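# Move the label-topped parts box onto the cart's tray

## Task

A parts box with a roll of labels resting on it sits on the second shelf of the supply shelving, counting the lowest shelf as the first. Move that parts box into the cart's top tray. When you finish, the roll of labels must still be on that same shelf without overhanging its front edge, and every other item on that shelf must also remain on it. Release the box and back the robot away at the end. The robot must not topple or finish leaning, or the task fails. Anything that stays put only because the robot is holding it does not count as done.

## Robot and tools

Robot: a TidyBot++ mobile base (0.54 m long, 0.50 m wide, 0.38 m tall) on four driven casters, carrying one seven-joint arm with a two-finger gripper. The shoulder sits 0.12 m ahead of the base centre at 0.68 m height. Cameras: base_camera, fixed on the base and facing forward, and wrist_camera, which looks along the hand. The arm begins folded with the hand pointing down, poking up to 0.08 m past the base front, with the elbow as high as 1.15 m.

Frames: the base frame has its origin on the floor below the base centre, with x forward, y to the left and z up. hand_pose is reported in this frame and gives the point midway between the finger pads. Its z axis runs out along the fingers, and its y axis is the line along which the fingers close. The odometry frame is the base frame as it was at the start of the scene. Heading is positive to the left, from -3.142 to 3.142.

execute_actions: the argument "actions" is a list holding one action or none. An empty list only reports state and pictures. An action may contain:
- "base": exactly one key, each an offset from where the base currently is, never a pose. translate_m: metres, forward positive, -2 to 2. strafe_m: metres, left positive, -2 to 2. rotate_rad: radians, counter-clockwise seen from above positive, -6.3 to 6.3. The base does not turn while translating or strafing.
- "joints": absolute targets by name, in radians, for the single arm. joint_1_rad (any angle; turns the arm about vertical, positive clockwise seen from above, opposite to rotate_rad), joint_2_rad shoulder -2.249 to 2.249, joint_3_rad (any angle), joint_4_rad elbow -2.579 to 2.579, joint_5_rad (any angle), joint_6_rad wrist -2.099 to 2.099, joint_7_rad (any angle; with the hand down, positive is counter-clockwise from above, and at 1.57 the fingers open left and right). Unlimited joints take the short way round, so turn them in steps below half a revolution. gripper_pos is a scale from 0 (wide open, about 85 mm gap) to 1 (shut); the gap is roughly 85 x (1 - gripper_pos) mm. At 1 the fingers squeeze hard and keep squeezing.
- "speeds": optional caps for this action only: translate_m and strafe_m 0.05 to 0.5 m/s, rotate_rad 0.1 to 1.57 rad/s; the maxima are the defaults.
Base and joint motions start together. A base move needing more than 8.667 s at its top speed is refused, and an action lasts at most 15 s. Unknown keys or out-of-range values make the whole call refused with no motion. Anything you omit may keep pushing toward its previous target. The "cameras" argument lists which images to return ("base_camera", "wrist_camera", "all"); omitted or null means all, [] means none. The "pictures" line gives the order of the images.

wait: seconds from 0 to 10; commands nothing and returns state and images. zoom_image: camera plus region [x0, y0, x1, y1] in pixels of that camera's latest full image, at most 504 by 504. read_manual: returns licence texts only. finished_scene: pass the current scene's number; it is final and reports success.

Arm geometry: upper arm 0.42 m, forearm 0.31 m, hand 0.31 m to the hand point. With joint_1_rad 0, joint_3_rad 3.14 and joint_5_rad 0, the arm moves in the vertical plane along base x. Angles from vertical (forward positive): upper arm = j2, forearm = j2 - j4, hand = j2 - j4 - j6. Forward reach from the shoulder is the sum of length x sin(angle); height above it is the sum of length x cos(angle). A downward-pointing hand reaches at most about 0.94 m height, and only near the base. Closed fingertips stick out about 20 mm beyond the hand point.

Result lines: base_status and joint_status report how each commanded motion ended. done = reached (for the base, wheels turned the full amount even if slipping). off_target = stopped short and may still push. contact_stop or time_out = target dropped, holding position. A blocked base pushes hard until time out and can still claim done while far short. For the gripper at 1, done means nothing was grasped; off_target means an object stopped the fingers. "joint command not followed" with a "cause:" line means the arm targets were withheld to avoid self-collision; named joints then show not_followed and may be retried on later actions. on_its_own covers uncommanded motion. motor_effort is percent of maximum with the peak in brackets, noisy and offset. base_odometry counts wheel turns only and drifts. base_tilt is in degrees, positive when leaning forward or right. Motor temperatures list one value per arm joint. If a call reports a stop, the remaining calls of that reply are skipped.

Accuracy: friction and load leave the hand a centimetre or more off, sagging further with a heavy load on an outstretched arm. To correct, send each joint its last command plus (desired minus read). While holding a load, never command a joint to its currently read angle. Trust the camera images over hand_pose.

Avoid: torque faults (joints 1 to 4 limit 104.5 N m, warning 56.7; joints 5 to 7 limit 51.3, warning 29.4), which freeze the arm for 10 s; driving the base while the arm is snagged above about 0.8 m, which can tip the robot; horizontal shoves on a raised hand; ARM HIT reports; overheating (MOTOR HOT from 60 C, OVER-TEMPERATURE FAULT at 75 C); and dropping, slamming or knocking objects. Pulling the arm back or backing away straightens a leaning robot. Objects may occasionally get a brief outside nudge.

Each tool is called after ">>>" as name([rows], argument=value, ...), one row to a line, values as JSON.

## Session

I'll start by checking the current state and camera images.

>>> execute_actions(actions=[])

Scene clock: 0.00 s.
Motor temperatures (°C, as the motors report them): [27 26 24 27 32 36 36]
base_odometry: x=+0.000 y=+0.000 heading=+0.000 (m, m, rad; odometry frame)
base_tilt: forward=-0.9 right=-0.2 (deg)
base_status: not commanded
joint_positions: joint_1_rad=+0.034 joint_2_rad=-0.380 joint_3_rad=+3.130 joint_4_rad=-2.511 joint_5_rad=+0.010 joint_6_rad=-0.871 joint_7_rad=+1.541 gripper_pos=+0.000
joint_status: not commanded
motor_effort: joint_1_rad=+0 joint_2_rad=-1 joint_3_rad=+0 joint_4_rad=+16 joint_5_rad=+0 joint_6_rad=+1 joint_7_rad=+1 (%)
hand_pose: x=+0.2723 y=-0.0049 z=+0.5972 quat_wxyz=(+0.006, +0.997, -0.023, +0.070) (m; base frame)
pictures: base_camera, wrist_camera
Images, in order (width x height): base_camera 644x364, wrist_camera 644x476.

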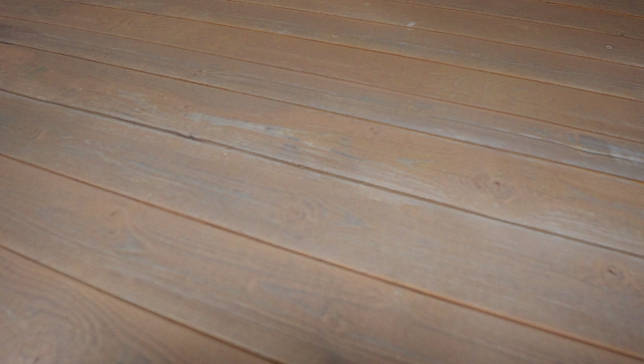

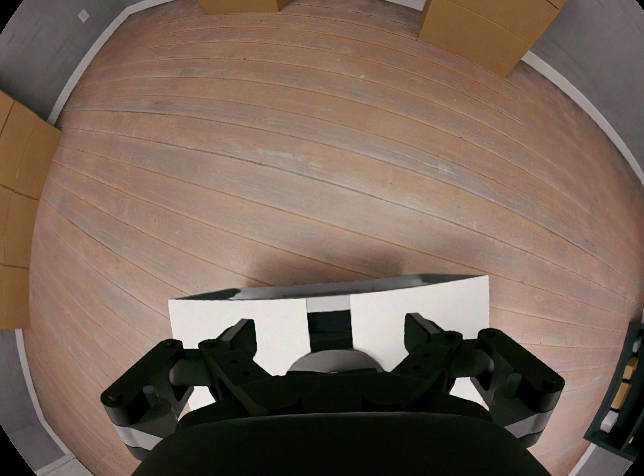

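>>> execute_actions([
  {"joints": {"joint_6_rad": 0.56}},
])

Scene clock: 1.93 s.
Motor temperatures (°C, as the motors report them): [27 26 24 27 32 36 36]
base_odometry: x=+0.000 y=+0.000 heading=+0.000 (m, m, rad; odometry frame)
base_tilt: forward=-0.9 right=-0.2 (deg)
base_status: not commanded
joint_positions: joint_1_rad=+0.034 joint_2_rad=-0.380 joint_3_rad=+3.130 joint_4_rad=-2.511 joint_5_rad=+0.010 joint_6_rad=+0.545 joint_7_rad=+1.541 gripper_pos=+0.000
joint_status: all done
motor_effort: joint_1_rad=+0(0) joint_2_rad=-5(6) joint_3_rad=+0(1) joint_4_rad=+20(20) joint_5_rad=+0(0) joint_6_rad=+10(9) joint_7_rad=+1(0) (%)
hand_pose: x=+0.5404 y=-0.0060 z=+0.9005 quat_wxyz=(+0.001, +0.713, -0.013, +0.701) (m; base frame)
pictures: base_camera, wrist_camera
Images, in order (width x height): base_camera 644x364, wrist_camera 644x476.

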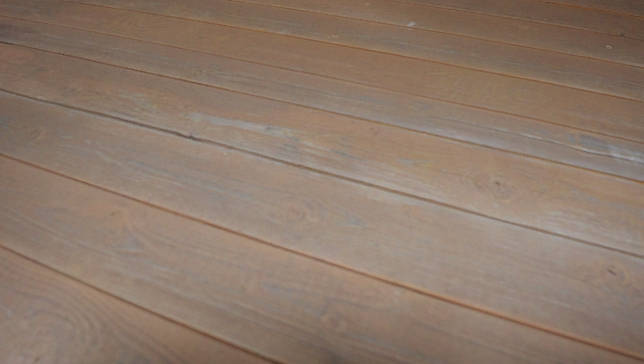

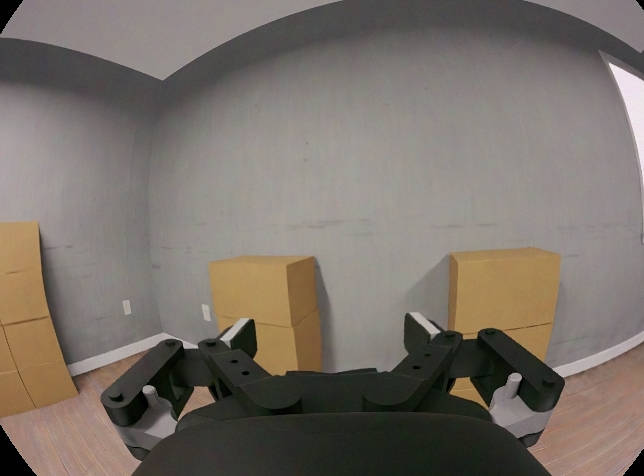

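>>> execute_actions([
  {"base": {"rotate_rad": -1.2}},
], cameras=["wrist_camera"])

Scene clock: 4.20 s.
Motor temperatures (°C, as the motors report them): [27 26 24 27 32 36 36]
base_odometry: x=+0.000 y=+0.000 heading=-1.199 (m, m, rad; odometry frame)
base_tilt: forward=-0.9 right=-0.2 (deg)
base_status: done
joint_positions: joint_1_rad=+0.034 joint_2_rad=-0.380 joint_3_rad=+3.130 joint_4_rad=-2.511 joint_5_rad=+0.010 joint_6_rad=+0.545 joint_7_rad=+1.541 gripper_pos=+0.000
joint_status: not commanded
motor_effort: joint_1_rad=+0(1) joint_2_rad=-6(7) joint_3_rad=+0(1) joint_4_rad=+20(20) joint_5_rad=+0(0) joint_6_rad=+9(9) joint_7_rad=+0(1) (%)
hand_pose: x=+0.5403 y=-0.0060 z=+0.9005 quat_wxyz=(+0.001, +0.713, -0.013, +0.701) (m; base frame)
pictures: wrist_camera
Images, in order (width x height): wrist_camera 644x476.

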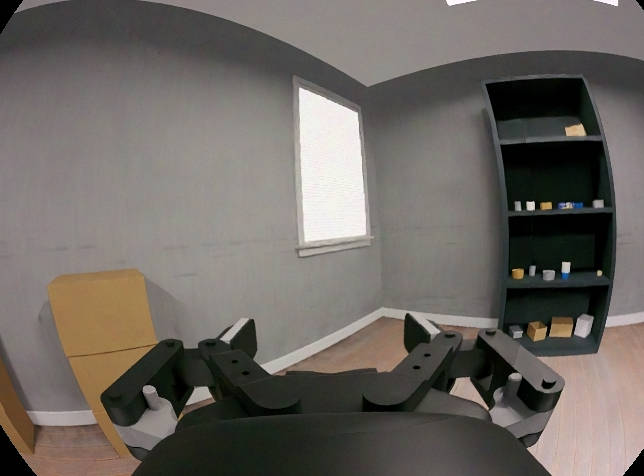

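>>> execute_actions([
  {"base": {"rotate_rad": -0.7}},
], cameras=["wrist_camera"])

Scene clock: 5.97 s.
Motor temperatures (°C, as the motors report them): [27 26 24 27 32 36 36]
base_odometry: x=+0.000 y=+0.000 heading=-1.898 (m, m, rad; odometry frame)
base_tilt: forward=-0.9 right=-0.2 (deg)
base_status: done
joint_positions: joint_1_rad=+0.034 joint_2_rad=-0.380 joint_3_rad=+3.130 joint_4_rad=-2.511 joint_5_rad=+0.010 joint_6_rad=+0.545 joint_7_rad=+1.541 gripper_pos=+0.000
joint_status: not commanded
motor_effort: joint_1_rad=+0(1) joint_2_rad=-6(6) joint_3_rad=+0(1) joint_4_rad=+20(20) joint_5_rad=-1(1) joint_6_rad=+9(10) joint_7_rad=+0(2) (%)
hand_pose: x=+0.5403 y=-0.0060 z=+0.9005 quat_wxyz=(+0.001, +0.713, -0.013, +0.701) (m; base frame)
pictures: wrist_camera
Images, in order (width x height): wrist_camera 644x476.

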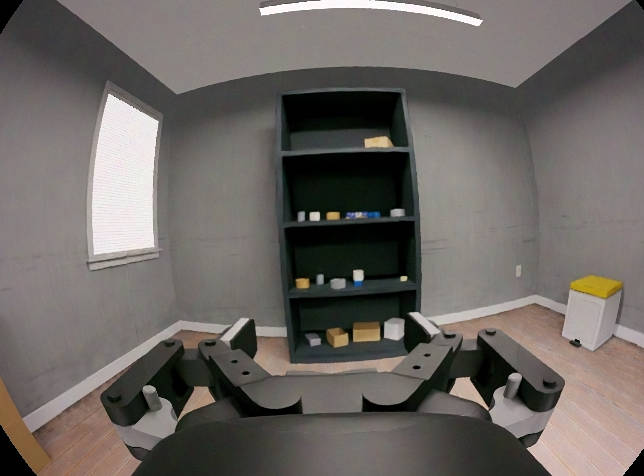

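>>> zoom_image(camera="wrist_camera", region=[270, 190, 430, 370])

Region (270, 190, 430, 370) of wrist_camera's 644x476 image, scaled by 2.800.

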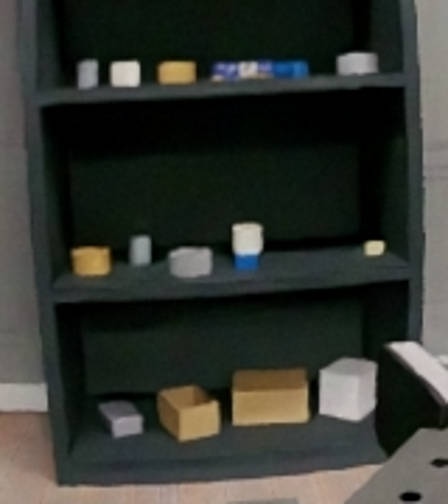

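>>> execute_actions([
  {"base": {"rotate_rad": -1.4}},
], cameras=["wrist_camera"])

Scene clock: 8.43 s.
Motor temperatures (°C, as the motors report them): [27 26 24 27 32 36 36]
base_odometry: x=+0.000 y=+0.000 heading=+2.986 (m, m, rad; odometry frame)
base_tilt: forward=-0.9 right=-0.2 (deg)
base_status: done
joint_positions: joint_1_rad=+0.034 joint_2_rad=-0.380 joint_3_rad=+3.130 joint_4_rad=-2.511 joint_5_rad=+0.010 joint_6_rad=+0.545 joint_7_rad=+1.541 gripper_pos=+0.000
joint_status: not commanded
motor_effort: joint_1_rad=+0(1) joint_2_rad=-6(6) joint_3_rad=+0(3) joint_4_rad=+20(21) joint_5_rad=+0(1) joint_6_rad=+9(10) joint_7_rad=+1(1) (%)
hand_pose: x=+0.5403 y=-0.0060 z=+0.9005 quat_wxyz=(+0.001, +0.713, -0.013, +0.701) (m; base frame)
pictures: wrist_camera
Images, in order (width x height): wrist_camera 644x476.

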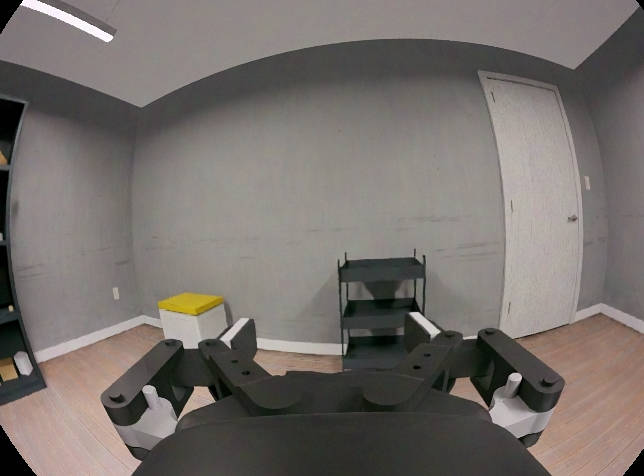

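>>> execute_actions([
  {"base": {"rotate_rad": 1.3}},
], cameras=["wrist_camera"])

Scene clock: 12.10 s.
Motor temperatures (°C, as the motors report them): [27 26 24 27 32 36 36]
base_odometry: x=+0.000 y=+0.000 heading=-1.998 (m, m, rad; odometry frame)
base_tilt: forward=-0.9 right=-0.2 (deg)
base_status: done
joint_positions: joint_1_rad=+0.034 joint_2_rad=-0.380 joint_3_rad=+3.130 joint_4_rad=-2.511 joint_5_rad=+0.010 joint_6_rad=+0.545 joint_7_rad=+1.541 gripper_pos=+0.000
joint_status: not commanded
motor_effort: joint_1_rad=+0(1) joint_2_rad=-6(7) joint_3_rad=+1(2) joint_4_rad=+20(20) joint_5_rad=+0(1) joint_6_rad=+9(10) joint_7_rad=+2(1) (%)
hand_pose: x=+0.5403 y=-0.0060 z=+0.9005 quat_wxyz=(+0.001, +0.713, -0.013, +0.701) (m; base frame)
pictures: wrist_camera
Images, in order (width x height): wrist_camera 644x476.

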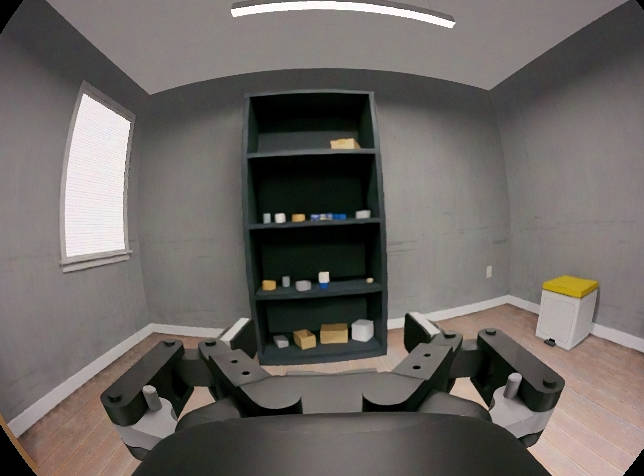

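>>> execute_actions([
  {"base": {"translate_m": 1.0}},
])

Scene clock: 15.67 s.
Motor temperatures (°C, as the motors report them): [27 26 24 27 32 36 36]
base_odometry: x=-0.413 y=-0.911 heading=-1.997 (m, m, rad; odometry frame)
base_tilt: forward=-0.9 right=-0.2 (deg)
base_status: done
joint_positions: joint_1_rad=+0.034 joint_2_rad=-0.380 joint_3_rad=+3.130 joint_4_rad=-2.511 joint_5_rad=+0.010 joint_6_rad=+0.545 joint_7_rad=+1.541 gripper_pos=+0.000
joint_status: not commanded
motor_effort: joint_1_rad=+0(0) joint_2_rad=-6(8) joint_3_rad=+0(0) joint_4_rad=+20(21) joint_5_rad=+0(0) joint_6_rad=+9(10) joint_7_rad=+1(1) (%)
hand_pose: x=+0.5403 y=-0.0060 z=+0.9006 quat_wxyz=(+0.001, +0.712, -0.013, +0.702) (m; base frame)
pictures: base_camera, wrist_camera
Images, in order (width x height): base_camera 644x364, wrist_camera 644x476.

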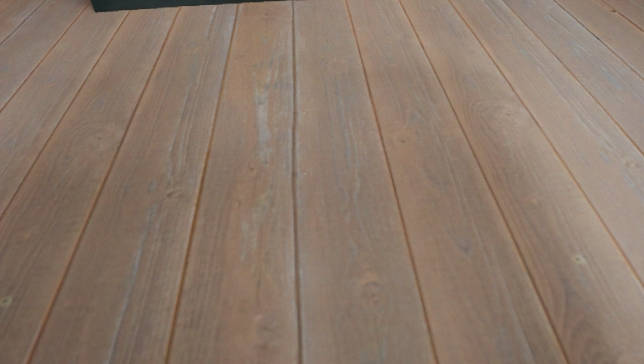

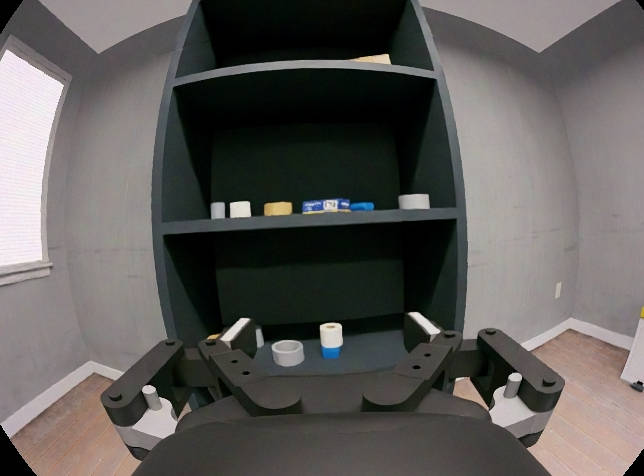

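>>> execute_actions([
  {"joints": {"joint_6_rad": 0.1}},
], cameras=["wrist_camera"])

Scene clock: 18.53 s.
Motor temperatures (°C, as the motors report them): [27 26 24 27 32 36 36]
base_odometry: x=-0.413 y=-0.911 heading=-1.997 (m, m, rad; odometry frame)
base_tilt: forward=-0.9 right=-0.2 (deg)
base_status: not commanded
joint_positions: joint_1_rad=+0.034 joint_2_rad=-0.380 joint_3_rad=+3.130 joint_4_rad=-2.511 joint_5_rad=+0.010 joint_6_rad=+0.115 joint_7_rad=+1.541 gripper_pos=+0.000
joint_status: all done
motor_effort: joint_1_rad=+0(0) joint_2_rad=-5(6) joint_3_rad=-1(1) joint_4_rad=+20(23) joint_5_rad=+0(0) joint_6_rad=+8(9) joint_7_rad=+1(1) (%)
hand_pose: x=+0.5100 y=-0.0071 z=+0.7716 quat_wxyz=(+0.002, +0.845, -0.017, +0.534) (m; base frame)
pictures: wrist_camera
Images, in order (width x height): wrist_camera 644x476.

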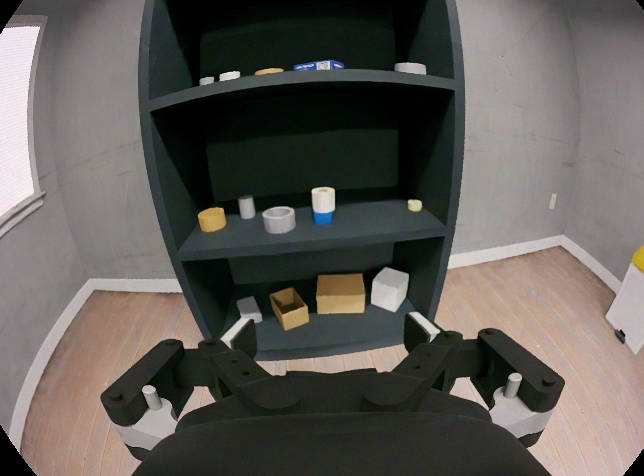

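>>> zoom_image(camera="wrist_camera", region=[170, 160, 460, 290])

Region (170, 160, 460, 290) of wrist_camera's 644x476 image, scaled by 1.738; it fills the top 226 rows of this view, and the rest is white.

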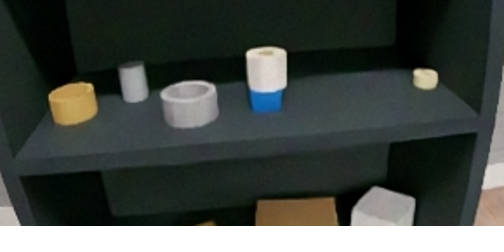

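>>> execute_actions([
  {"joints": {"joint_1_rad": 0.0, "joint_2_rad": 1.005, "joint_3_rad": 3.14, "joint_4_rad": -1.8235, "joint_5_rad": 0.0, "joint_6_rad": 1.258, "joint_7_rad": 1.57}},
])

Scene clock: 22.93 s.
Motor temperatures (°C, as the motors report them): [27 26 24 27 32 36 36]
base_odometry: x=-0.413 y=-0.911 heading=-1.997 (m, m, rad; odometry frame)
base_tilt: forward=-0.9 right=-0.2 (deg)
base_status: not commanded
joint_positions: joint_1_rad=+0.017 joint_2_rad=+0.997 joint_3_rad=+3.130 joint_4_rad=-1.849 joint_5_rad=+0.010 joint_6_rad=+1.220 joint_7_rad=+1.541 gripper_pos=+0.000
joint_status: all done
motor_effort: joint_1_rad=+0(0) joint_2_rad=-43(45) joint_3_rad=-1(2) joint_4_rad=+11(20) joint_5_rad=+0(0) joint_6_rad=+9(8) joint_7_rad=+1(2) (%)
hand_pose: x=+0.8746 y=-0.0026 z=+0.5922 quat_wxyz=(-0.012, +0.726, -0.013, +0.687) (m; base frame)
pictures: base_camera, wrist_camera
Images, in order (width x height): base_camera 644x364, wrist_camera 644x476.

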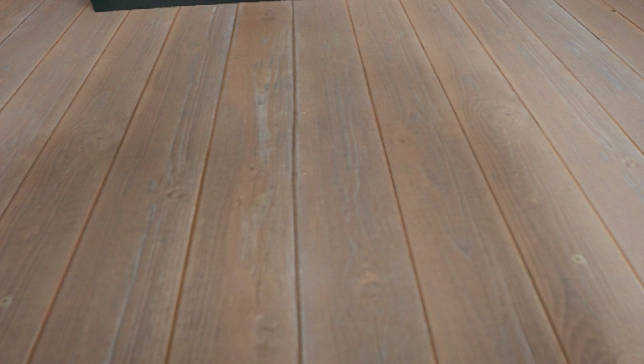

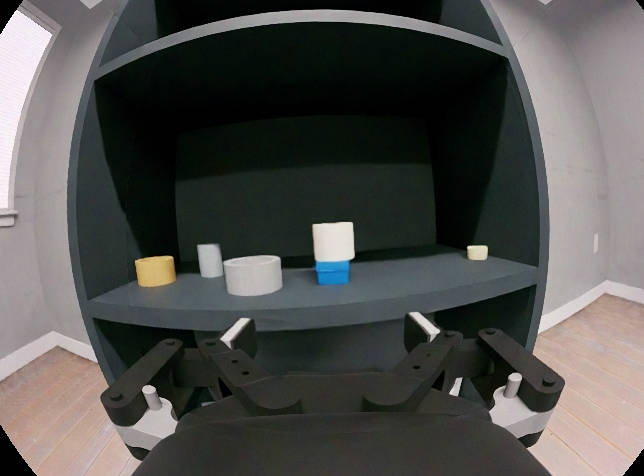

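>>> execute_actions([
  {"joints": {"joint_1_rad": -0.017, "joint_2_rad": 0.99, "joint_3_rad": 3.15, "joint_4_rad": -1.803, "joint_5_rad": -0.01, "joint_6_rad": 1.278, "joint_7_rad": 1.6}},
], cameras=["wrist_camera"])

Scene clock: 24.97 s.
Motor temperatures (°C, as the motors report them): [27 27 24 27 32 36 36]
base_odometry: x=-0.413 y=-0.911 heading=-1.997 (m, m, rad; odometry frame)
base_tilt: forward=-0.9 right=-0.2 (deg)
base_status: not commanded
joint_positions: joint_1_rad=-0.005 joint_2_rad=+0.997 joint_3_rad=+3.133 joint_4_rad=-1.824 joint_5_rad=+0.010 joint_6_rad=+1.243 joint_7_rad=+1.559 gripper_pos=+0.000
joint_status: all done
motor_effort: joint_1_rad=+0(0) joint_2_rad=-43(43) joint_3_rad=-1(3) joint_4_rad=+11(13) joint_5_rad=+0(1) joint_6_rad=+9(10) joint_7_rad=+1(1) (%)
hand_pose: x=+0.8825 y=+0.0121 z=+0.6101 quat_wxyz=(-0.012, +0.709, +0.001, +0.705) (m; base frame)
pictures: wrist_camera
Images, in order (width x height): wrist_camera 644x476.

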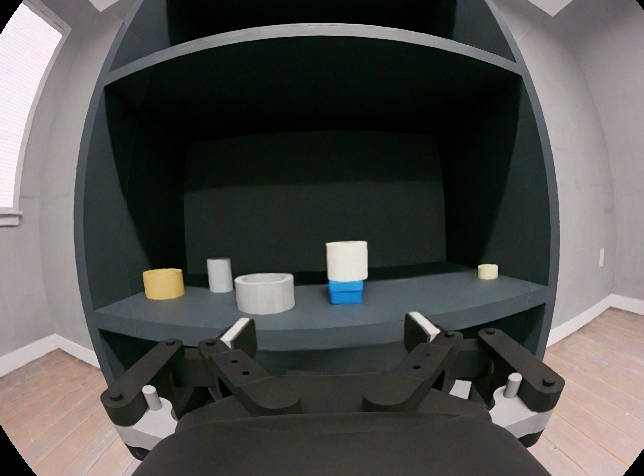

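>>> execute_actions([
  {"base": {"strafe_m": -0.03}},
], cameras=["wrist_camera"])

>>> execute_actions([
  {"base": {"translate_m": 0.15}, "speeds": {"translate_m": 0.15}},
], cameras=["wrist_camera"])

Scene clock: 26.33 s.
Motor temperatures (°C, as the motors report them): [27 27 24 27 32 36 36]
base_odometry: x=-0.441 y=-0.899 heading=-1.997 (m, m, rad; odometry frame)
base_tilt: forward=-0.9 right=-0.2 (deg)
base_status: done
joint_positions: joint_1_rad=-0.010 joint_2_rad=+0.997 joint_3_rad=+3.134 joint_4_rad=-1.824 joint_5_rad=+0.010 joint_6_rad=+1.243 joint_7_rad=+1.559 gripper_pos=+0.000
joint_status: not commanded
motor_effort: joint_1_rad=+0(3) joint_2_rad=-43(45) joint_3_rad=-1(3) joint_4_rad=+11(12) joint_5_rad=+0(1) joint_6_rad=+10(10) joint_7_rad=+1(1) (%)
hand_pose: x=+0.8824 y=+0.0154 z=+0.6101 quat_wxyz=(-0.013, +0.709, +0.003, +0.705) (m; base frame)
pictures: wrist_camera
Images, in order (width x height): wrist_camera 644x476.

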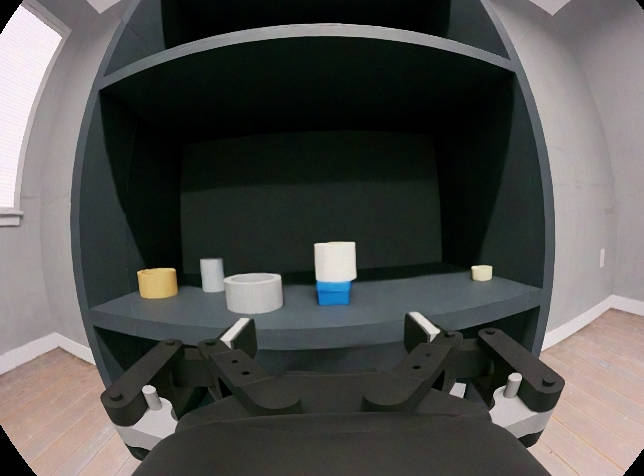

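Scene clock: 28.00 s.
Motor temperatures (°C, as the motors report them): [27 27 24 27 32 36 36]
base_odometry: x=-0.503 y=-1.035 heading=-1.997 (m, m, rad; odometry frame)
base_tilt: forward=-0.9 right=-0.2 (deg)
base_status: done
joint_positions: joint_1_rad=-0.010 joint_2_rad=+0.996 joint_3_rad=+3.134 joint_4_rad=-1.822 joint_5_rad=+0.010 joint_6_rad=+1.244 joint_7_rad=+1.559 gripper_pos=+0.000
joint_status: not commanded
motor_effort: joint_1_rad=+0(1) joint_2_rad=-43(47) joint_3_rad=-1(1) joint_4_rad=+11(13) joint_5_rad=+0(0) joint_6_rad=+9(11) joint_7_rad=+1(1) (%)
hand_pose: x=+0.8833 y=+0.0155 z=+0.6121 quat_wxyz=(-0.014, +0.708, +0.003, +0.706) (m; base frame)
pictures: wrist_camera
Images, in order (width x height): wrist_camera 644x476.

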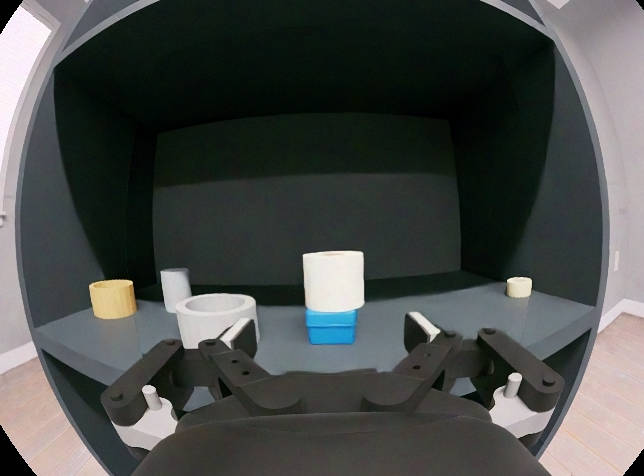

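>>> execute_actions([
  {"joints": {"joint_2_rad": 0.955, "joint_6_rad": 1.243}},
], cameras=["wrist_camera"])

Scene clock: 29.80 s.
Motor temperatures (°C, as the motors report them): [27 27 24 27 32 36 36]
base_odometry: x=-0.503 y=-1.035 heading=-1.997 (m, m, rad; odometry frame)
base_tilt: forward=-0.9 right=-0.2 (deg)
base_status: not commanded
joint_positions: joint_1_rad=-0.010 joint_2_rad=+0.965 joint_3_rad=+3.134 joint_4_rad=-1.821 joint_5_rad=+0.010 joint_6_rad=+1.244 joint_7_rad=+1.559 gripper_pos=+0.000
joint_status: all done
motor_effort: joint_1_rad=+0(1) joint_2_rad=-43(45) joint_3_rad=-1(2) joint_4_rad=+12(12) joint_5_rad=+0(0) joint_6_rad=+9(11) joint_7_rad=+2(1) (%)
hand_pose: x=+0.8852 y=+0.0155 z=+0.6357 quat_wxyz=(-0.014, +0.697, +0.003, +0.717) (m; base frame)
pictures: wrist_camera
Images, in order (width x height): wrist_camera 644x476.

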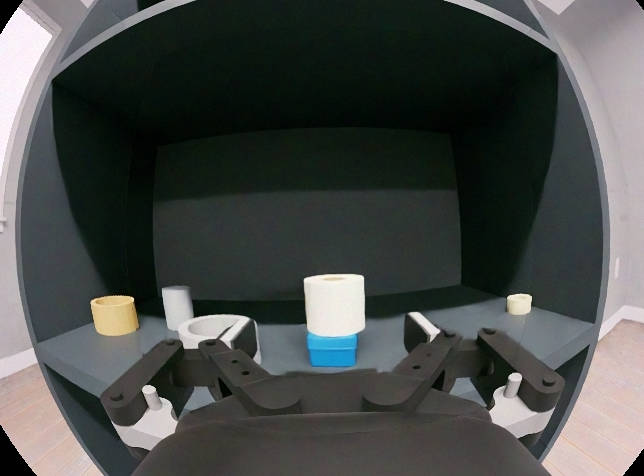

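>>> execute_actions([
  {"base": {"translate_m": 0.15}, "speeds": {"translate_m": 0.1}},
], cameras=["wrist_camera"])

Scene clock: 32.10 s.
Motor temperatures (°C, as the motors report them): [27 27 24 27 32 36 36]
base_odometry: x=-0.566 y=-1.172 heading=-1.998 (m, m, rad; odometry frame)
base_tilt: forward=-0.9 right=-0.2 (deg)
base_status: done
joint_positions: joint_1_rad=-0.010 joint_2_rad=+0.965 joint_3_rad=+3.134 joint_4_rad=-1.820 joint_5_rad=+0.010 joint_6_rad=+1.244 joint_7_rad=+1.559 gripper_pos=+0.000
joint_status: not commanded
motor_effort: joint_1_rad=+0(3) joint_2_rad=-43(45) joint_3_rad=-2(3) joint_4_rad=+12(13) joint_5_rad=+0(1) joint_6_rad=+9(9) joint_7_rad=+1(1) (%)
hand_pose: x=+0.8855 y=+0.0157 z=+0.6363 quat_wxyz=(-0.014, +0.696, +0.003, +0.717) (m; base frame)
pictures: wrist_camera
Images, in order (width x height): wrist_camera 644x476.

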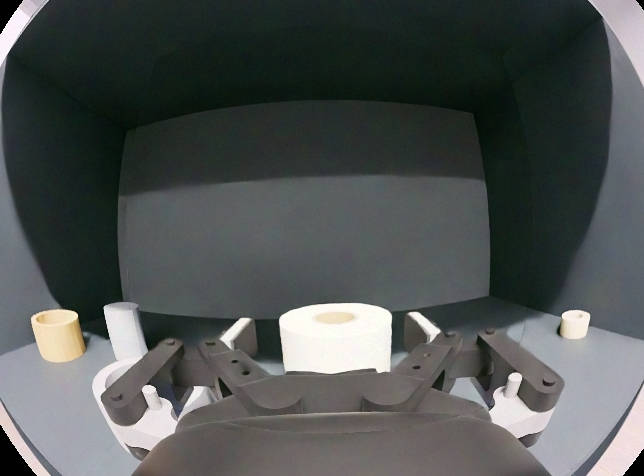

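>>> execute_actions([
  {"base": {"translate_m": 0.02}, "speeds": {"translate_m": 0.05}},
], cameras=["wrist_camera"])

Scene clock: 33.23 s.
Motor temperatures (°C, as the motors report them): [27 27 24 27 32 36 36]
base_odometry: x=-0.574 y=-1.190 heading=-1.998 (m, m, rad; odometry frame)
base_tilt: forward=-0.9 right=-0.2 (deg)
base_status: done
joint_positions: joint_1_rad=-0.010 joint_2_rad=+0.965 joint_3_rad=+3.134 joint_4_rad=-1.820 joint_5_rad=+0.010 joint_6_rad=+1.244 joint_7_rad=+1.559 gripper_pos=+0.000
joint_status: not commanded
motor_effort: joint_1_rad=+0(3) joint_2_rad=-43(45) joint_3_rad=-1(4) joint_4_rad=+12(13) joint_5_rad=+0(1) joint_6_rad=+9(10) joint_7_rad=+1(1) (%)
hand_pose: x=+0.8855 y=+0.0158 z=+0.6364 quat_wxyz=(-0.014, +0.696, +0.003, +0.718) (m; base frame)
pictures: wrist_camera
Images, in order (width x height): wrist_camera 644x476.

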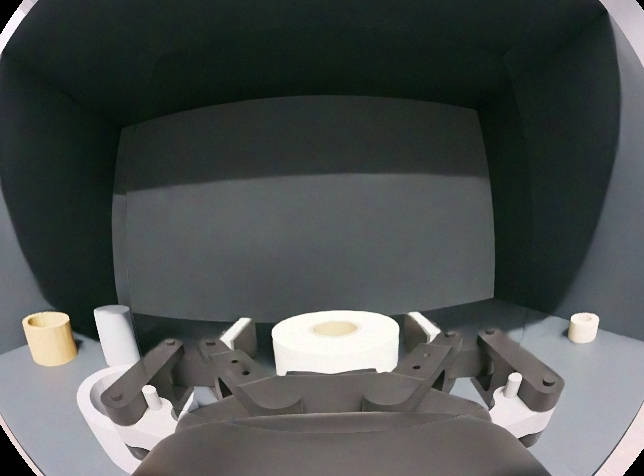

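Now the roll is between the pads. Closing the gripper.

>>> execute_actions([
  {"joints": {"gripper_pos": 1.0}},
], cameras=["wrist_camera"])

Scene clock: 34.47 s.
Motor temperatures (°C, as the motors report them): [27 27 24 27 32 36 36]
base_odometry: x=-0.574 y=-1.190 heading=-1.998 (m, m, rad; odometry frame)
base_tilt: forward=-0.9 right=-0.2 (deg)
base_status: not commanded
joint_positions: joint_1_rad=-0.010 joint_2_rad=+0.965 joint_3_rad=+3.134 joint_4_rad=-1.820 joint_5_rad=+0.010 joint_6_rad=+1.244 joint_7_rad=+1.559 gripper_pos=+0.271
joint_status: gripper_pos off_target (ended at +0.271, target +1.000)
motor_effort: joint_1_rad=+0(1) joint_2_rad=-43(44) joint_3_rad=-1(2) joint_4_rad=+12(12) joint_5_rad=+0(0) joint_6_rad=+10(9) joint_7_rad=+1(1) (%)
hand_pose: x=+0.8855 y=+0.0158 z=+0.6364 quat_wxyz=(-0.014, +0.696, +0.003, +0.718) (m; base frame)
pictures: wrist_camera
Images, in order (width x height): wrist_camera 644x476.

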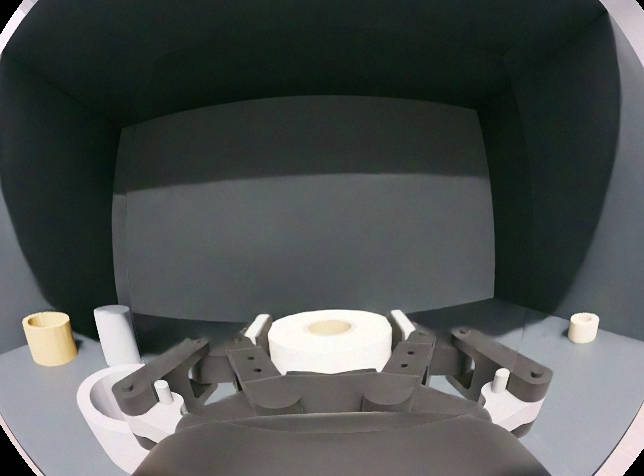

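>>> execute_actions([
  {"joints": {"joint_2_rad": 0.925}},
], cameras=["wrist_camera"])

Scene clock: 35.47 s.
Motor temperatures (°C, as the motors report them): [27 27 24 27 32 36 36]
base_odometry: x=-0.574 y=-1.190 heading=-1.998 (m, m, rad; odometry frame)
base_tilt: forward=-0.9 right=-0.2 (deg)
base_status: not commanded
joint_positions: joint_1_rad=-0.010 joint_2_rad=+0.952 joint_3_rad=+3.134 joint_4_rad=-1.820 joint_5_rad=+0.010 joint_6_rad=+1.244 joint_7_rad=+1.559 gripper_pos=+0.271
joint_status: all done
motor_effort: joint_1_rad=+0(0) joint_2_rad=-45(46) joint_3_rad=-2(1) joint_4_rad=+13(14) joint_5_rad=+0(0) joint_6_rad=+11(12) joint_7_rad=+1(1) (%)
hand_pose: x=+0.8860 y=+0.0158 z=+0.6460 quat_wxyz=(-0.014, +0.692, +0.003, +0.722) (m; base frame)
pictures: wrist_camera
Images, in order (width x height): wrist_camera 644x476.

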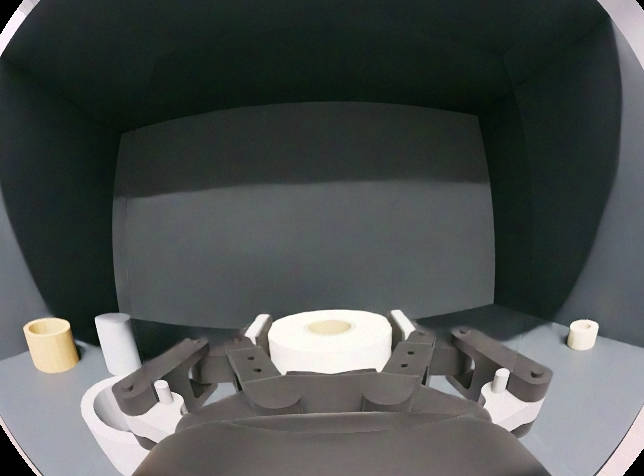

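>>> execute_actions([
  {"joints": {"joint_2_rad": 0.9}},
], cameras=[])

>>> execute_actions([
  {"base": {"strafe_m": -0.14}, "speeds": {"strafe_m": 0.1}},
], cameras=["wrist_camera"])

Scene clock: 36.40 s.
Motor temperatures (°C, as the motors report them): [27 27 24 27 32 36 36]
base_odometry: x=-0.574 y=-1.190 heading=-1.998 (m, m, rad; odometry frame)
base_tilt: forward=-0.8 right=-0.2 (deg)
base_status: not commanded
joint_positions: joint_1_rad=-0.010 joint_2_rad=+0.924 joint_3_rad=+3.134 joint_4_rad=-1.820 joint_5_rad=+0.010 joint_6_rad=+1.244 joint_7_rad=+1.559 gripper_pos=+0.271
joint_status: all done
motor_effort: joint_1_rad=+0(0) joint_2_rad=-45(47) joint_3_rad=-1(1) joint_4_rad=+14(15) joint_5_rad=+0(0) joint_6_rad=+12(11) joint_7_rad=+2(1) (%)
hand_pose: x=+0.8867 y=+0.0158 z=+0.6677 quat_wxyz=(-0.014, +0.682, +0.003, +0.732) (m; base frame)
pictures: none
No camera images: the call's "cameras" was empty. Leave "cameras" out to get every camera's image.

Scene clock: 38.37 s.
Motor temperatures (°C, as the motors report them): [27 27 24 27 32 36 36]
base_odometry: x=-0.702 y=-1.132 heading=-1.998 (m, m, rad; odometry frame)
base_tilt: forward=-0.9 right=-0.2 (deg)
base_status: done
joint_positions: joint_1_rad=-0.013 joint_2_rad=+0.924 joint_3_rad=+3.134 joint_4_rad=-1.820 joint_5_rad=+0.010 joint_6_rad=+1.244 joint_7_rad=+1.559 gripper_pos=+0.271
joint_status: not commanded
motor_effort: joint_1_rad=+0(4) joint_2_rad=-45(47) joint_3_rad=-1(3) joint_4_rad=+14(15) joint_5_rad=+0(1) joint_6_rad=+12(11) joint_7_rad=+1(1) (%)
hand_pose: x=+0.8867 y=+0.0176 z=+0.6678 quat_wxyz=(-0.015, +0.682, +0.004, +0.732) (m; base frame)
pictures: wrist_camera
Images, in order (width x height): wrist_camera 644x476.

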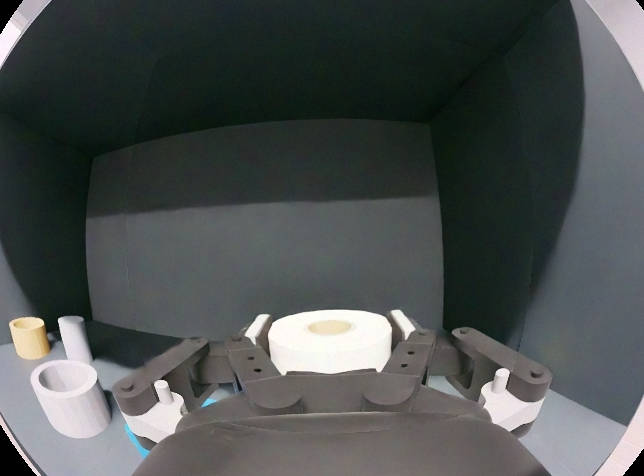

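>>> execute_actions([
  {"joints": {"joint_2_rad": 0.97}, "speeds": {}},
], cameras=[])

action 0: "speeds" must be an object that gives a speed for at least one key that is commanded beside it, as in {"translate_m": 0.5}; or leave "speeds" out

>>> execute_actions([
  {"joints": {"joint_2_rad": 0.97}},
], cameras=[])

Scene clock: 40.73 s.
Motor temperatures (°C, as the motors report them): [27 27 24 27 32 36 36]
base_odometry: x=-0.702 y=-1.132 heading=-1.998 (m, m, rad; odometry frame)
base_tilt: forward=-0.9 right=-0.2 (deg)
base_status: not commanded
joint_positions: joint_1_rad=-0.013 joint_2_rad=+0.978 joint_3_rad=+3.134 joint_4_rad=-1.820 joint_5_rad=+0.010 joint_6_rad=+1.244 joint_7_rad=+1.559 gripper_pos=+0.271
joint_status: all done
motor_effort: joint_1_rad=+0(0) joint_2_rad=-46(48) joint_3_rad=-2(1) joint_4_rad=+13(14) joint_5_rad=+0(0) joint_6_rad=+11(11) joint_7_rad=+2(2) (%)
hand_pose: x=+0.8848 y=+0.0176 z=+0.6265 quat_wxyz=(-0.015, +0.701, +0.004, +0.713) (m; base frame)
pictures: none
No camera images: the call's "cameras" was empty. Leave "cameras" out to get every camera's image.

>>> execute_actions([
  {"joints": {"joint_2_rad": 0.99}},
], cameras=["wrist_camera"])

Scene clock: 41.50 s.
Motor temperatures (°C, as the motors report them): [27 27 24 27 32 36 36]
base_odometry: x=-0.702 y=-1.132 heading=-1.998 (m, m, rad; odometry frame)
base_tilt: forward=-0.9 right=-0.2 (deg)
base_status: not commanded
joint_positions: joint_1_rad=-0.013 joint_2_rad=+0.989 joint_3_rad=+3.134 joint_4_rad=-1.820 joint_5_rad=+0.010 joint_6_rad=+1.244 joint_7_rad=+1.559 gripper_pos=+0.271
joint_status: all done
motor_effort: joint_1_rad=+0(0) joint_2_rad=-46(47) joint_3_rad=-1(1) joint_4_rad=+12(13) joint_5_rad=+0(0) joint_6_rad=+11(11) joint_7_rad=+1(1) (%)
hand_pose: x=+0.8841 y=+0.0176 z=+0.6176 quat_wxyz=(-0.014, +0.705, +0.004, +0.709) (m; base frame)
pictures: wrist_camera
Images, in order (width x height): wrist_camera 644x476.

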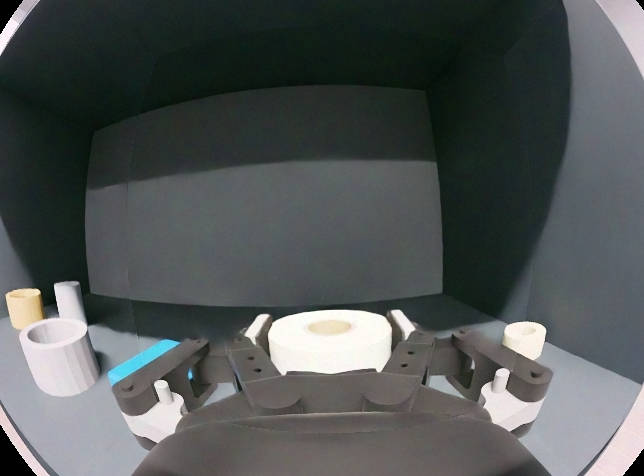

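>>> execute_actions([
  {"joints": {"joint_2_rad": 1.005}},
], cameras=[])

Scene clock: 42.53 s.
Motor temperatures (°C, as the motors report them): [27 27 24 27 32 36 36]
base_odometry: x=-0.702 y=-1.132 heading=-1.998 (m, m, rad; odometry frame)
base_tilt: forward=-0.9 right=-0.2 (deg)
base_status: not commanded
joint_positions: joint_1_rad=-0.013 joint_2_rad=+1.003 joint_3_rad=+3.134 joint_4_rad=-1.820 joint_5_rad=+0.010 joint_6_rad=+1.244 joint_7_rad=+1.559 gripper_pos=+0.271
joint_status: all done
motor_effort: joint_1_rad=+0(0) joint_2_rad=-45(47) joint_3_rad=-2(1) joint_4_rad=+12(12) joint_5_rad=+0(0) joint_6_rad=+11(11) joint_7_rad=+1(1) (%)
hand_pose: x=+0.8832 y=+0.0175 z=+0.6072 quat_wxyz=(-0.014, +0.710, +0.004, +0.704) (m; base frame)
pictures: none
No camera images: the call's "cameras" was empty. Leave "cameras" out to get every camera's image.

>>> execute_actions([
  {"joints": {"joint_2_rad": 1.017}},
], cameras=[])

Scene clock: 43.33 s.
Motor temperatures (°C, as the motors report them): [27 27 24 27 32 36 36]
base_odometry: x=-0.702 y=-1.132 heading=-1.998 (m, m, rad; odometry frame)
base_tilt: forward=-0.9 right=-0.2 (deg)
base_status: not commanded
joint_positions: joint_1_rad=-0.013 joint_2_rad=+1.014 joint_3_rad=+3.134 joint_4_rad=-1.820 joint_5_rad=+0.010 joint_6_rad=+1.244 joint_7_rad=+1.559 gripper_pos=+0.271
joint_status: all done
motor_effort: joint_1_rad=+0(0) joint_2_rad=-46(47) joint_3_rad=-1(1) joint_4_rad=+12(13) joint_5_rad=+0(1) joint_6_rad=+11(12) joint_7_rad=+1(1) (%)
hand_pose: x=+0.8823 y=+0.0175 z=+0.5988 quat_wxyz=(-0.014, +0.714, +0.004, +0.700) (m; base frame)
pictures: none
No camera images: the call's "cameras" was empty. Leave "cameras" out to get every camera's image.

>>> execute_actions([
  {"joints": {"joint_2_rad": 1.028}},
], cameras=["wrist_camera"])

Scene clock: 43.93 s.
Motor temperatures (°C, as the motors report them): [27 27 24 27 32 36 36]
base_odometry: x=-0.702 y=-1.132 heading=-1.998 (m, m, rad; odometry frame)
base_tilt: forward=-0.9 right=-0.2 (deg)
base_status: not commanded
joint_positions: joint_1_rad=-0.013 joint_2_rad=+1.015 joint_3_rad=+3.134 joint_4_rad=-1.820 joint_5_rad=+0.010 joint_6_rad=+1.244 joint_7_rad=+1.559 gripper_pos=+0.271
joint_status: all done
motor_effort: joint_1_rad=+0(0) joint_2_rad=-42(46) joint_3_rad=-1(1) joint_4_rad=+11(12) joint_5_rad=+0(0) joint_6_rad=+8(11) joint_7_rad=+1(2) (%)
hand_pose: x=+0.8824 y=+0.0175 z=+0.5982 quat_wxyz=(-0.014, +0.714, +0.004, +0.700) (m; base frame)
pictures: wrist_camera
Images, in order (width x height): wrist_camera 644x476.

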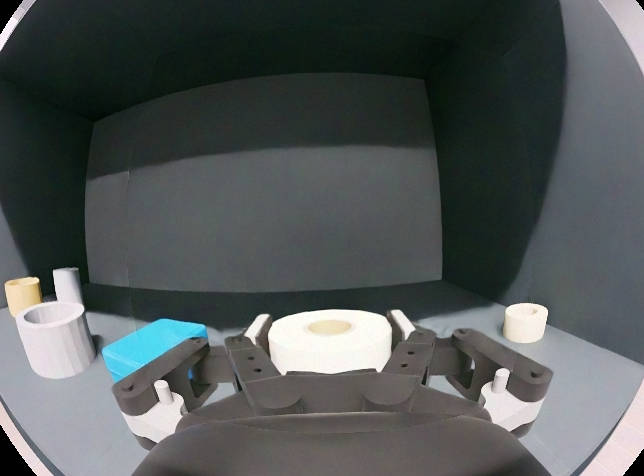

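>>> execute_actions([
  {"joints": {"gripper_pos": 0.0, "joint_2_rad": 1.012}},
], cameras=["wrist_camera"])

Scene clock: 45.37 s.
Motor temperatures (°C, as the motors report them): [27 27 24 27 32 36 36]
base_odometry: x=-0.702 y=-1.132 heading=-1.998 (m, m, rad; odometry frame)
base_tilt: forward=-0.9 right=-0.2 (deg)
base_status: not commanded
joint_positions: joint_1_rad=-0.013 joint_2_rad=+1.015 joint_3_rad=+3.134 joint_4_rad=-1.820 joint_5_rad=+0.010 joint_6_rad=+1.244 joint_7_rad=+1.559 gripper_pos=+0.000
joint_status: all done
motor_effort: joint_1_rad=+0(0) joint_2_rad=-44(45) joint_3_rad=-2(1) joint_4_rad=+11(12) joint_5_rad=+0(0) joint_6_rad=+9(11) joint_7_rad=+1(1) (%)
hand_pose: x=+0.8824 y=+0.0175 z=+0.5984 quat_wxyz=(-0.014, +0.714, +0.004, +0.700) (m; base frame)
pictures: wrist_camera
Images, in order (width x height): wrist_camera 644x476.

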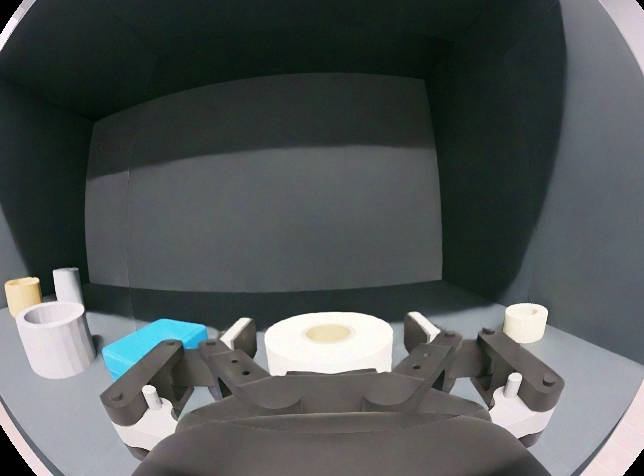

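>>> execute_actions([
  {"base": {"translate_m": -0.2}, "speeds": {"translate_m": 0.15}},
], cameras=["wrist_camera"])

Scene clock: 49.23 s.
Motor temperatures (°C, as the motors report them): [27 27 24 27 32 36 36]
base_odometry: x=-0.619 y=-0.950 heading=-1.998 (m, m, rad; odometry frame)
base_tilt: forward=-0.9 right=-0.2 (deg)
base_status: done
joint_positions: joint_1_rad=-0.013 joint_2_rad=+1.015 joint_3_rad=+3.134 joint_4_rad=-1.819 joint_5_rad=+0.010 joint_6_rad=+1.244 joint_7_rad=+1.559 gripper_pos=+0.000
joint_status: not commanded
motor_effort: joint_1_rad=+0(1) joint_2_rad=-44(45) joint_3_rad=-1(1) joint_4_rad=+11(13) joint_5_rad=+0(0) joint_6_rad=+9(9) joint_7_rad=+1(1) (%)
hand_pose: x=+0.8826 y=+0.0175 z=+0.5986 quat_wxyz=(-0.014, +0.714, +0.004, +0.700) (m; base frame)
pictures: wrist_camera
Images, in order (width x height): wrist_camera 644x476.

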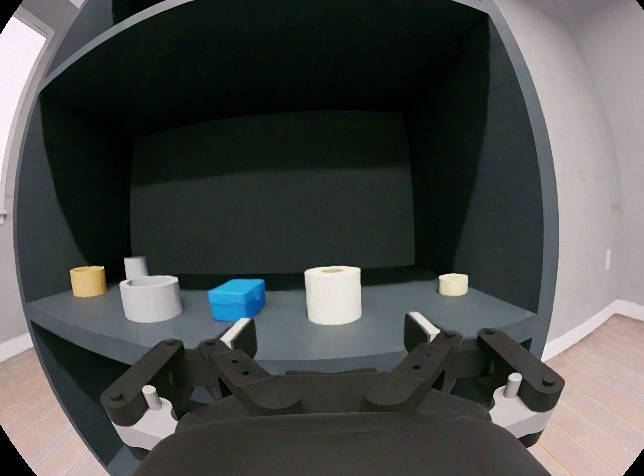

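>>> execute_actions([
  {"base": {"strafe_m": 0.14}, "speeds": {"strafe_m": 0.2}, "joints": {"joint_6_rad": 0.3}},
], cameras=["wrist_camera"])

>>> execute_actions([
  {"joints": {"joint_2_rad": 0.689, "joint_4_rad": -1.333, "joint_6_rad": -0.334, "gripper_pos": 0.15}},
], cameras=["wrist_camera"])

Scene clock: 51.60 s.
Motor temperatures (°C, as the motors report them): [27 28 24 27 32 36 36]
base_odometry: x=-0.491 y=-1.008 heading=-1.998 (m, m, rad; odometry frame)
base_tilt: forward=-0.9 right=-0.2 (deg)
base_status: done
joint_positions: joint_1_rad=-0.018 joint_2_rad=+1.012 joint_3_rad=+3.134 joint_4_rad=-1.817 joint_5_rad=+0.010 joint_6_rad=+0.316 joint_7_rad=+1.559 gripper_pos=+0.000
joint_status: all done
motor_effort: joint_1_rad=-1(4) joint_2_rad=-41(45) joint_3_rad=-2(4) joint_4_rad=+9(11) joint_5_rad=+0(0) joint_6_rad=+5(9) joint_7_rad=+1(1) (%)
hand_pose: x=+0.7549 y=+0.0187 z=+0.3538 quat_wxyz=(-0.008, +0.951, +0.009, +0.309) (m; base frame)
pictures: wrist_camera
Images, in order (width x height): wrist_camera 644x476.

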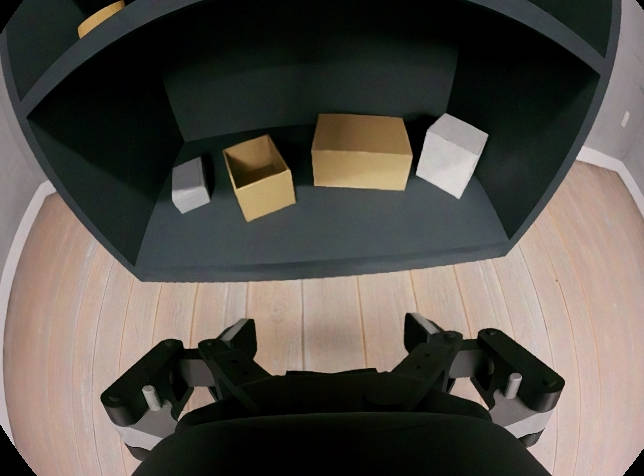

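Scene clock: 53.40 s.
Motor temperatures (°C, as the motors report them): [27 28 24 27 32 36 36]
base_odometry: x=-0.491 y=-1.008 heading=-1.998 (m, m, rad; odometry frame)
base_tilt: forward=-0.9 right=-0.2 (deg)
base_status: not commanded
joint_positions: joint_1_rad=-0.018 joint_2_rad=+0.687 joint_3_rad=+3.134 joint_4_rad=-1.348 joint_5_rad=+0.010 joint_6_rad=-0.297 joint_7_rad=+1.559 gripper_pos=+0.150
joint_status: all done
motor_effort: joint_1_rad=+0(0) joint_2_rad=-44(46) joint_3_rad=-1(2) joint_4_rad=+20(21) joint_5_rad=+0(0) joint_6_rad=+7(7) joint_7_rad=+1(0) (%)
hand_pose: x=+0.8919 y=+0.0194 z=+0.6519 quat_wxyz=(-0.006, +0.919, +0.009, +0.394) (m; base frame)
pictures: wrist_camera
Images, in order (width x height): wrist_camera 644x476.

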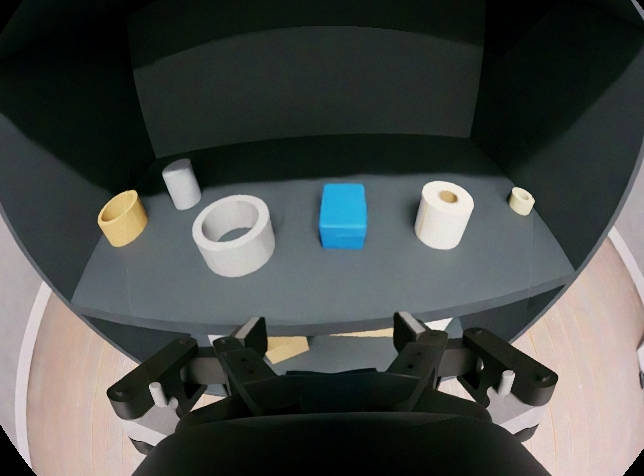

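>>> execute_actions([
  {"base": {"strafe_m": -0.013}, "speeds": {"strafe_m": 0.05}},
], cameras=[])

>>> execute_actions([
  {"base": {"translate_m": 0.19}, "speeds": {"translate_m": 0.12}},
], cameras=["wrist_camera"])

Scene clock: 54.50 s.
Motor temperatures (°C, as the motors report them): [27 28 24 27 32 36 36]
base_odometry: x=-0.504 y=-1.002 heading=-1.998 (m, m, rad; odometry frame)
base_tilt: forward=-0.9 right=-0.2 (deg)
base_status: done
joint_positions: joint_1_rad=-0.016 joint_2_rad=+0.687 joint_3_rad=+3.134 joint_4_rad=-1.348 joint_5_rad=+0.010 joint_6_rad=-0.298 joint_7_rad=+1.559 gripper_pos=+0.150
joint_status: not commanded
motor_effort: joint_1_rad=+0(4) joint_2_rad=-43(45) joint_3_rad=-1(3) joint_4_rad=+20(21) joint_5_rad=+0(0) joint_6_rad=+6(7) joint_7_rad=+1(2) (%)
hand_pose: x=+0.8918 y=+0.0176 z=+0.6517 quat_wxyz=(-0.006, +0.919, +0.008, +0.393) (m; base frame)
pictures: none
No camera images: the call's "cameras" was empty. Leave "cameras" out to get every camera's image.

Scene clock: 56.67 s.
Motor temperatures (°C, as the motors report them): [27 28 24 27 32 36 36]
base_odometry: x=-0.582 y=-1.176 heading=-1.997 (m, m, rad; odometry frame)
base_tilt: forward=-0.9 right=-0.2 (deg)
base_status: done
joint_positions: joint_1_rad=-0.016 joint_2_rad=+0.687 joint_3_rad=+3.134 joint_4_rad=-1.348 joint_5_rad=+0.010 joint_6_rad=-0.300 joint_7_rad=+1.559 gripper_pos=+0.150
joint_status: not commanded
motor_effort: joint_1_rad=+0(1) joint_2_rad=-45(46) joint_3_rad=-1(2) joint_4_rad=+20(21) joint_5_rad=+0(0) joint_6_rad=+7(7) joint_7_rad=+1(0) (%)
hand_pose: x=+0.8915 y=+0.0176 z=+0.6514 quat_wxyz=(-0.006, +0.920, +0.008, +0.393) (m; base frame)
pictures: wrist_camera
Images, in order (width x height): wrist_camera 644x476.

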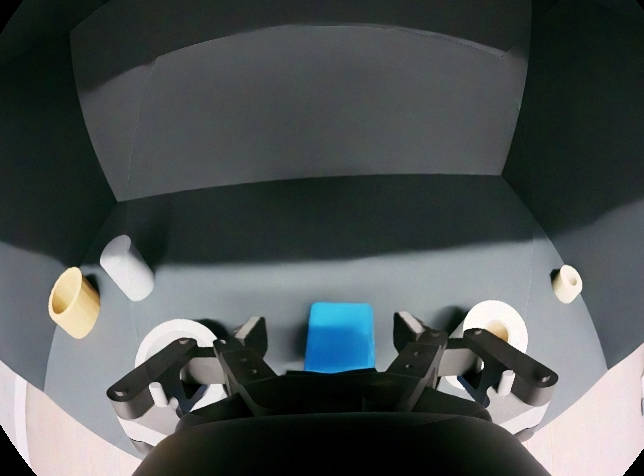

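>>> execute_actions([
  {"base": {"strafe_m": -0.008}, "speeds": {"strafe_m": 0.05}, "joints": {"joint_2_rad": 0.74, "joint_4_rad": -1.385, "joint_6_rad": -0.22}},
], cameras=["wrist_camera"])

Scene clock: 58.37 s.
Motor temperatures (°C, as the motors report them): [27 28 24 27 32 36 36]
base_odometry: x=-0.589 y=-1.172 heading=-1.997 (m, m, rad; odometry frame)
base_tilt: forward=-0.9 right=-0.2 (deg)
base_status: done
joint_positions: joint_1_rad=-0.015 joint_2_rad=+0.735 joint_3_rad=+3.134 joint_4_rad=-1.370 joint_5_rad=+0.010 joint_6_rad=-0.256 joint_7_rad=+1.559 gripper_pos=+0.150
joint_status: all done
motor_effort: joint_1_rad=+0(3) joint_2_rad=-44(47) joint_3_rad=-1(3) joint_4_rad=+18(20) joint_5_rad=+0(0) joint_6_rad=+7(7) joint_7_rad=+2(1) (%)
hand_pose: x=+0.8907 y=+0.0170 z=+0.6132 quat_wxyz=(-0.006, +0.925, +0.007, +0.381) (m; base frame)
pictures: wrist_camera
Images, in order (width x height): wrist_camera 644x476.

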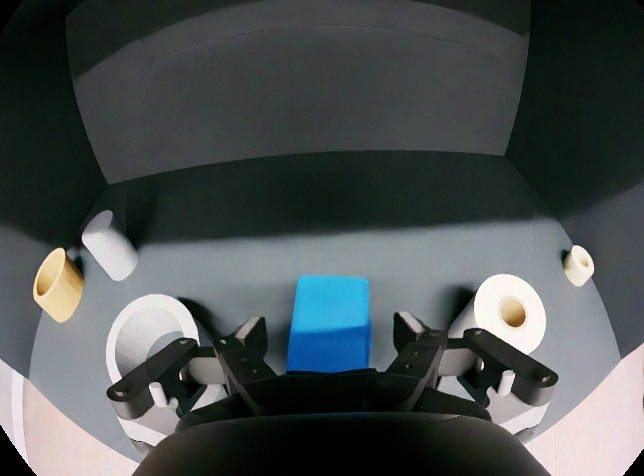

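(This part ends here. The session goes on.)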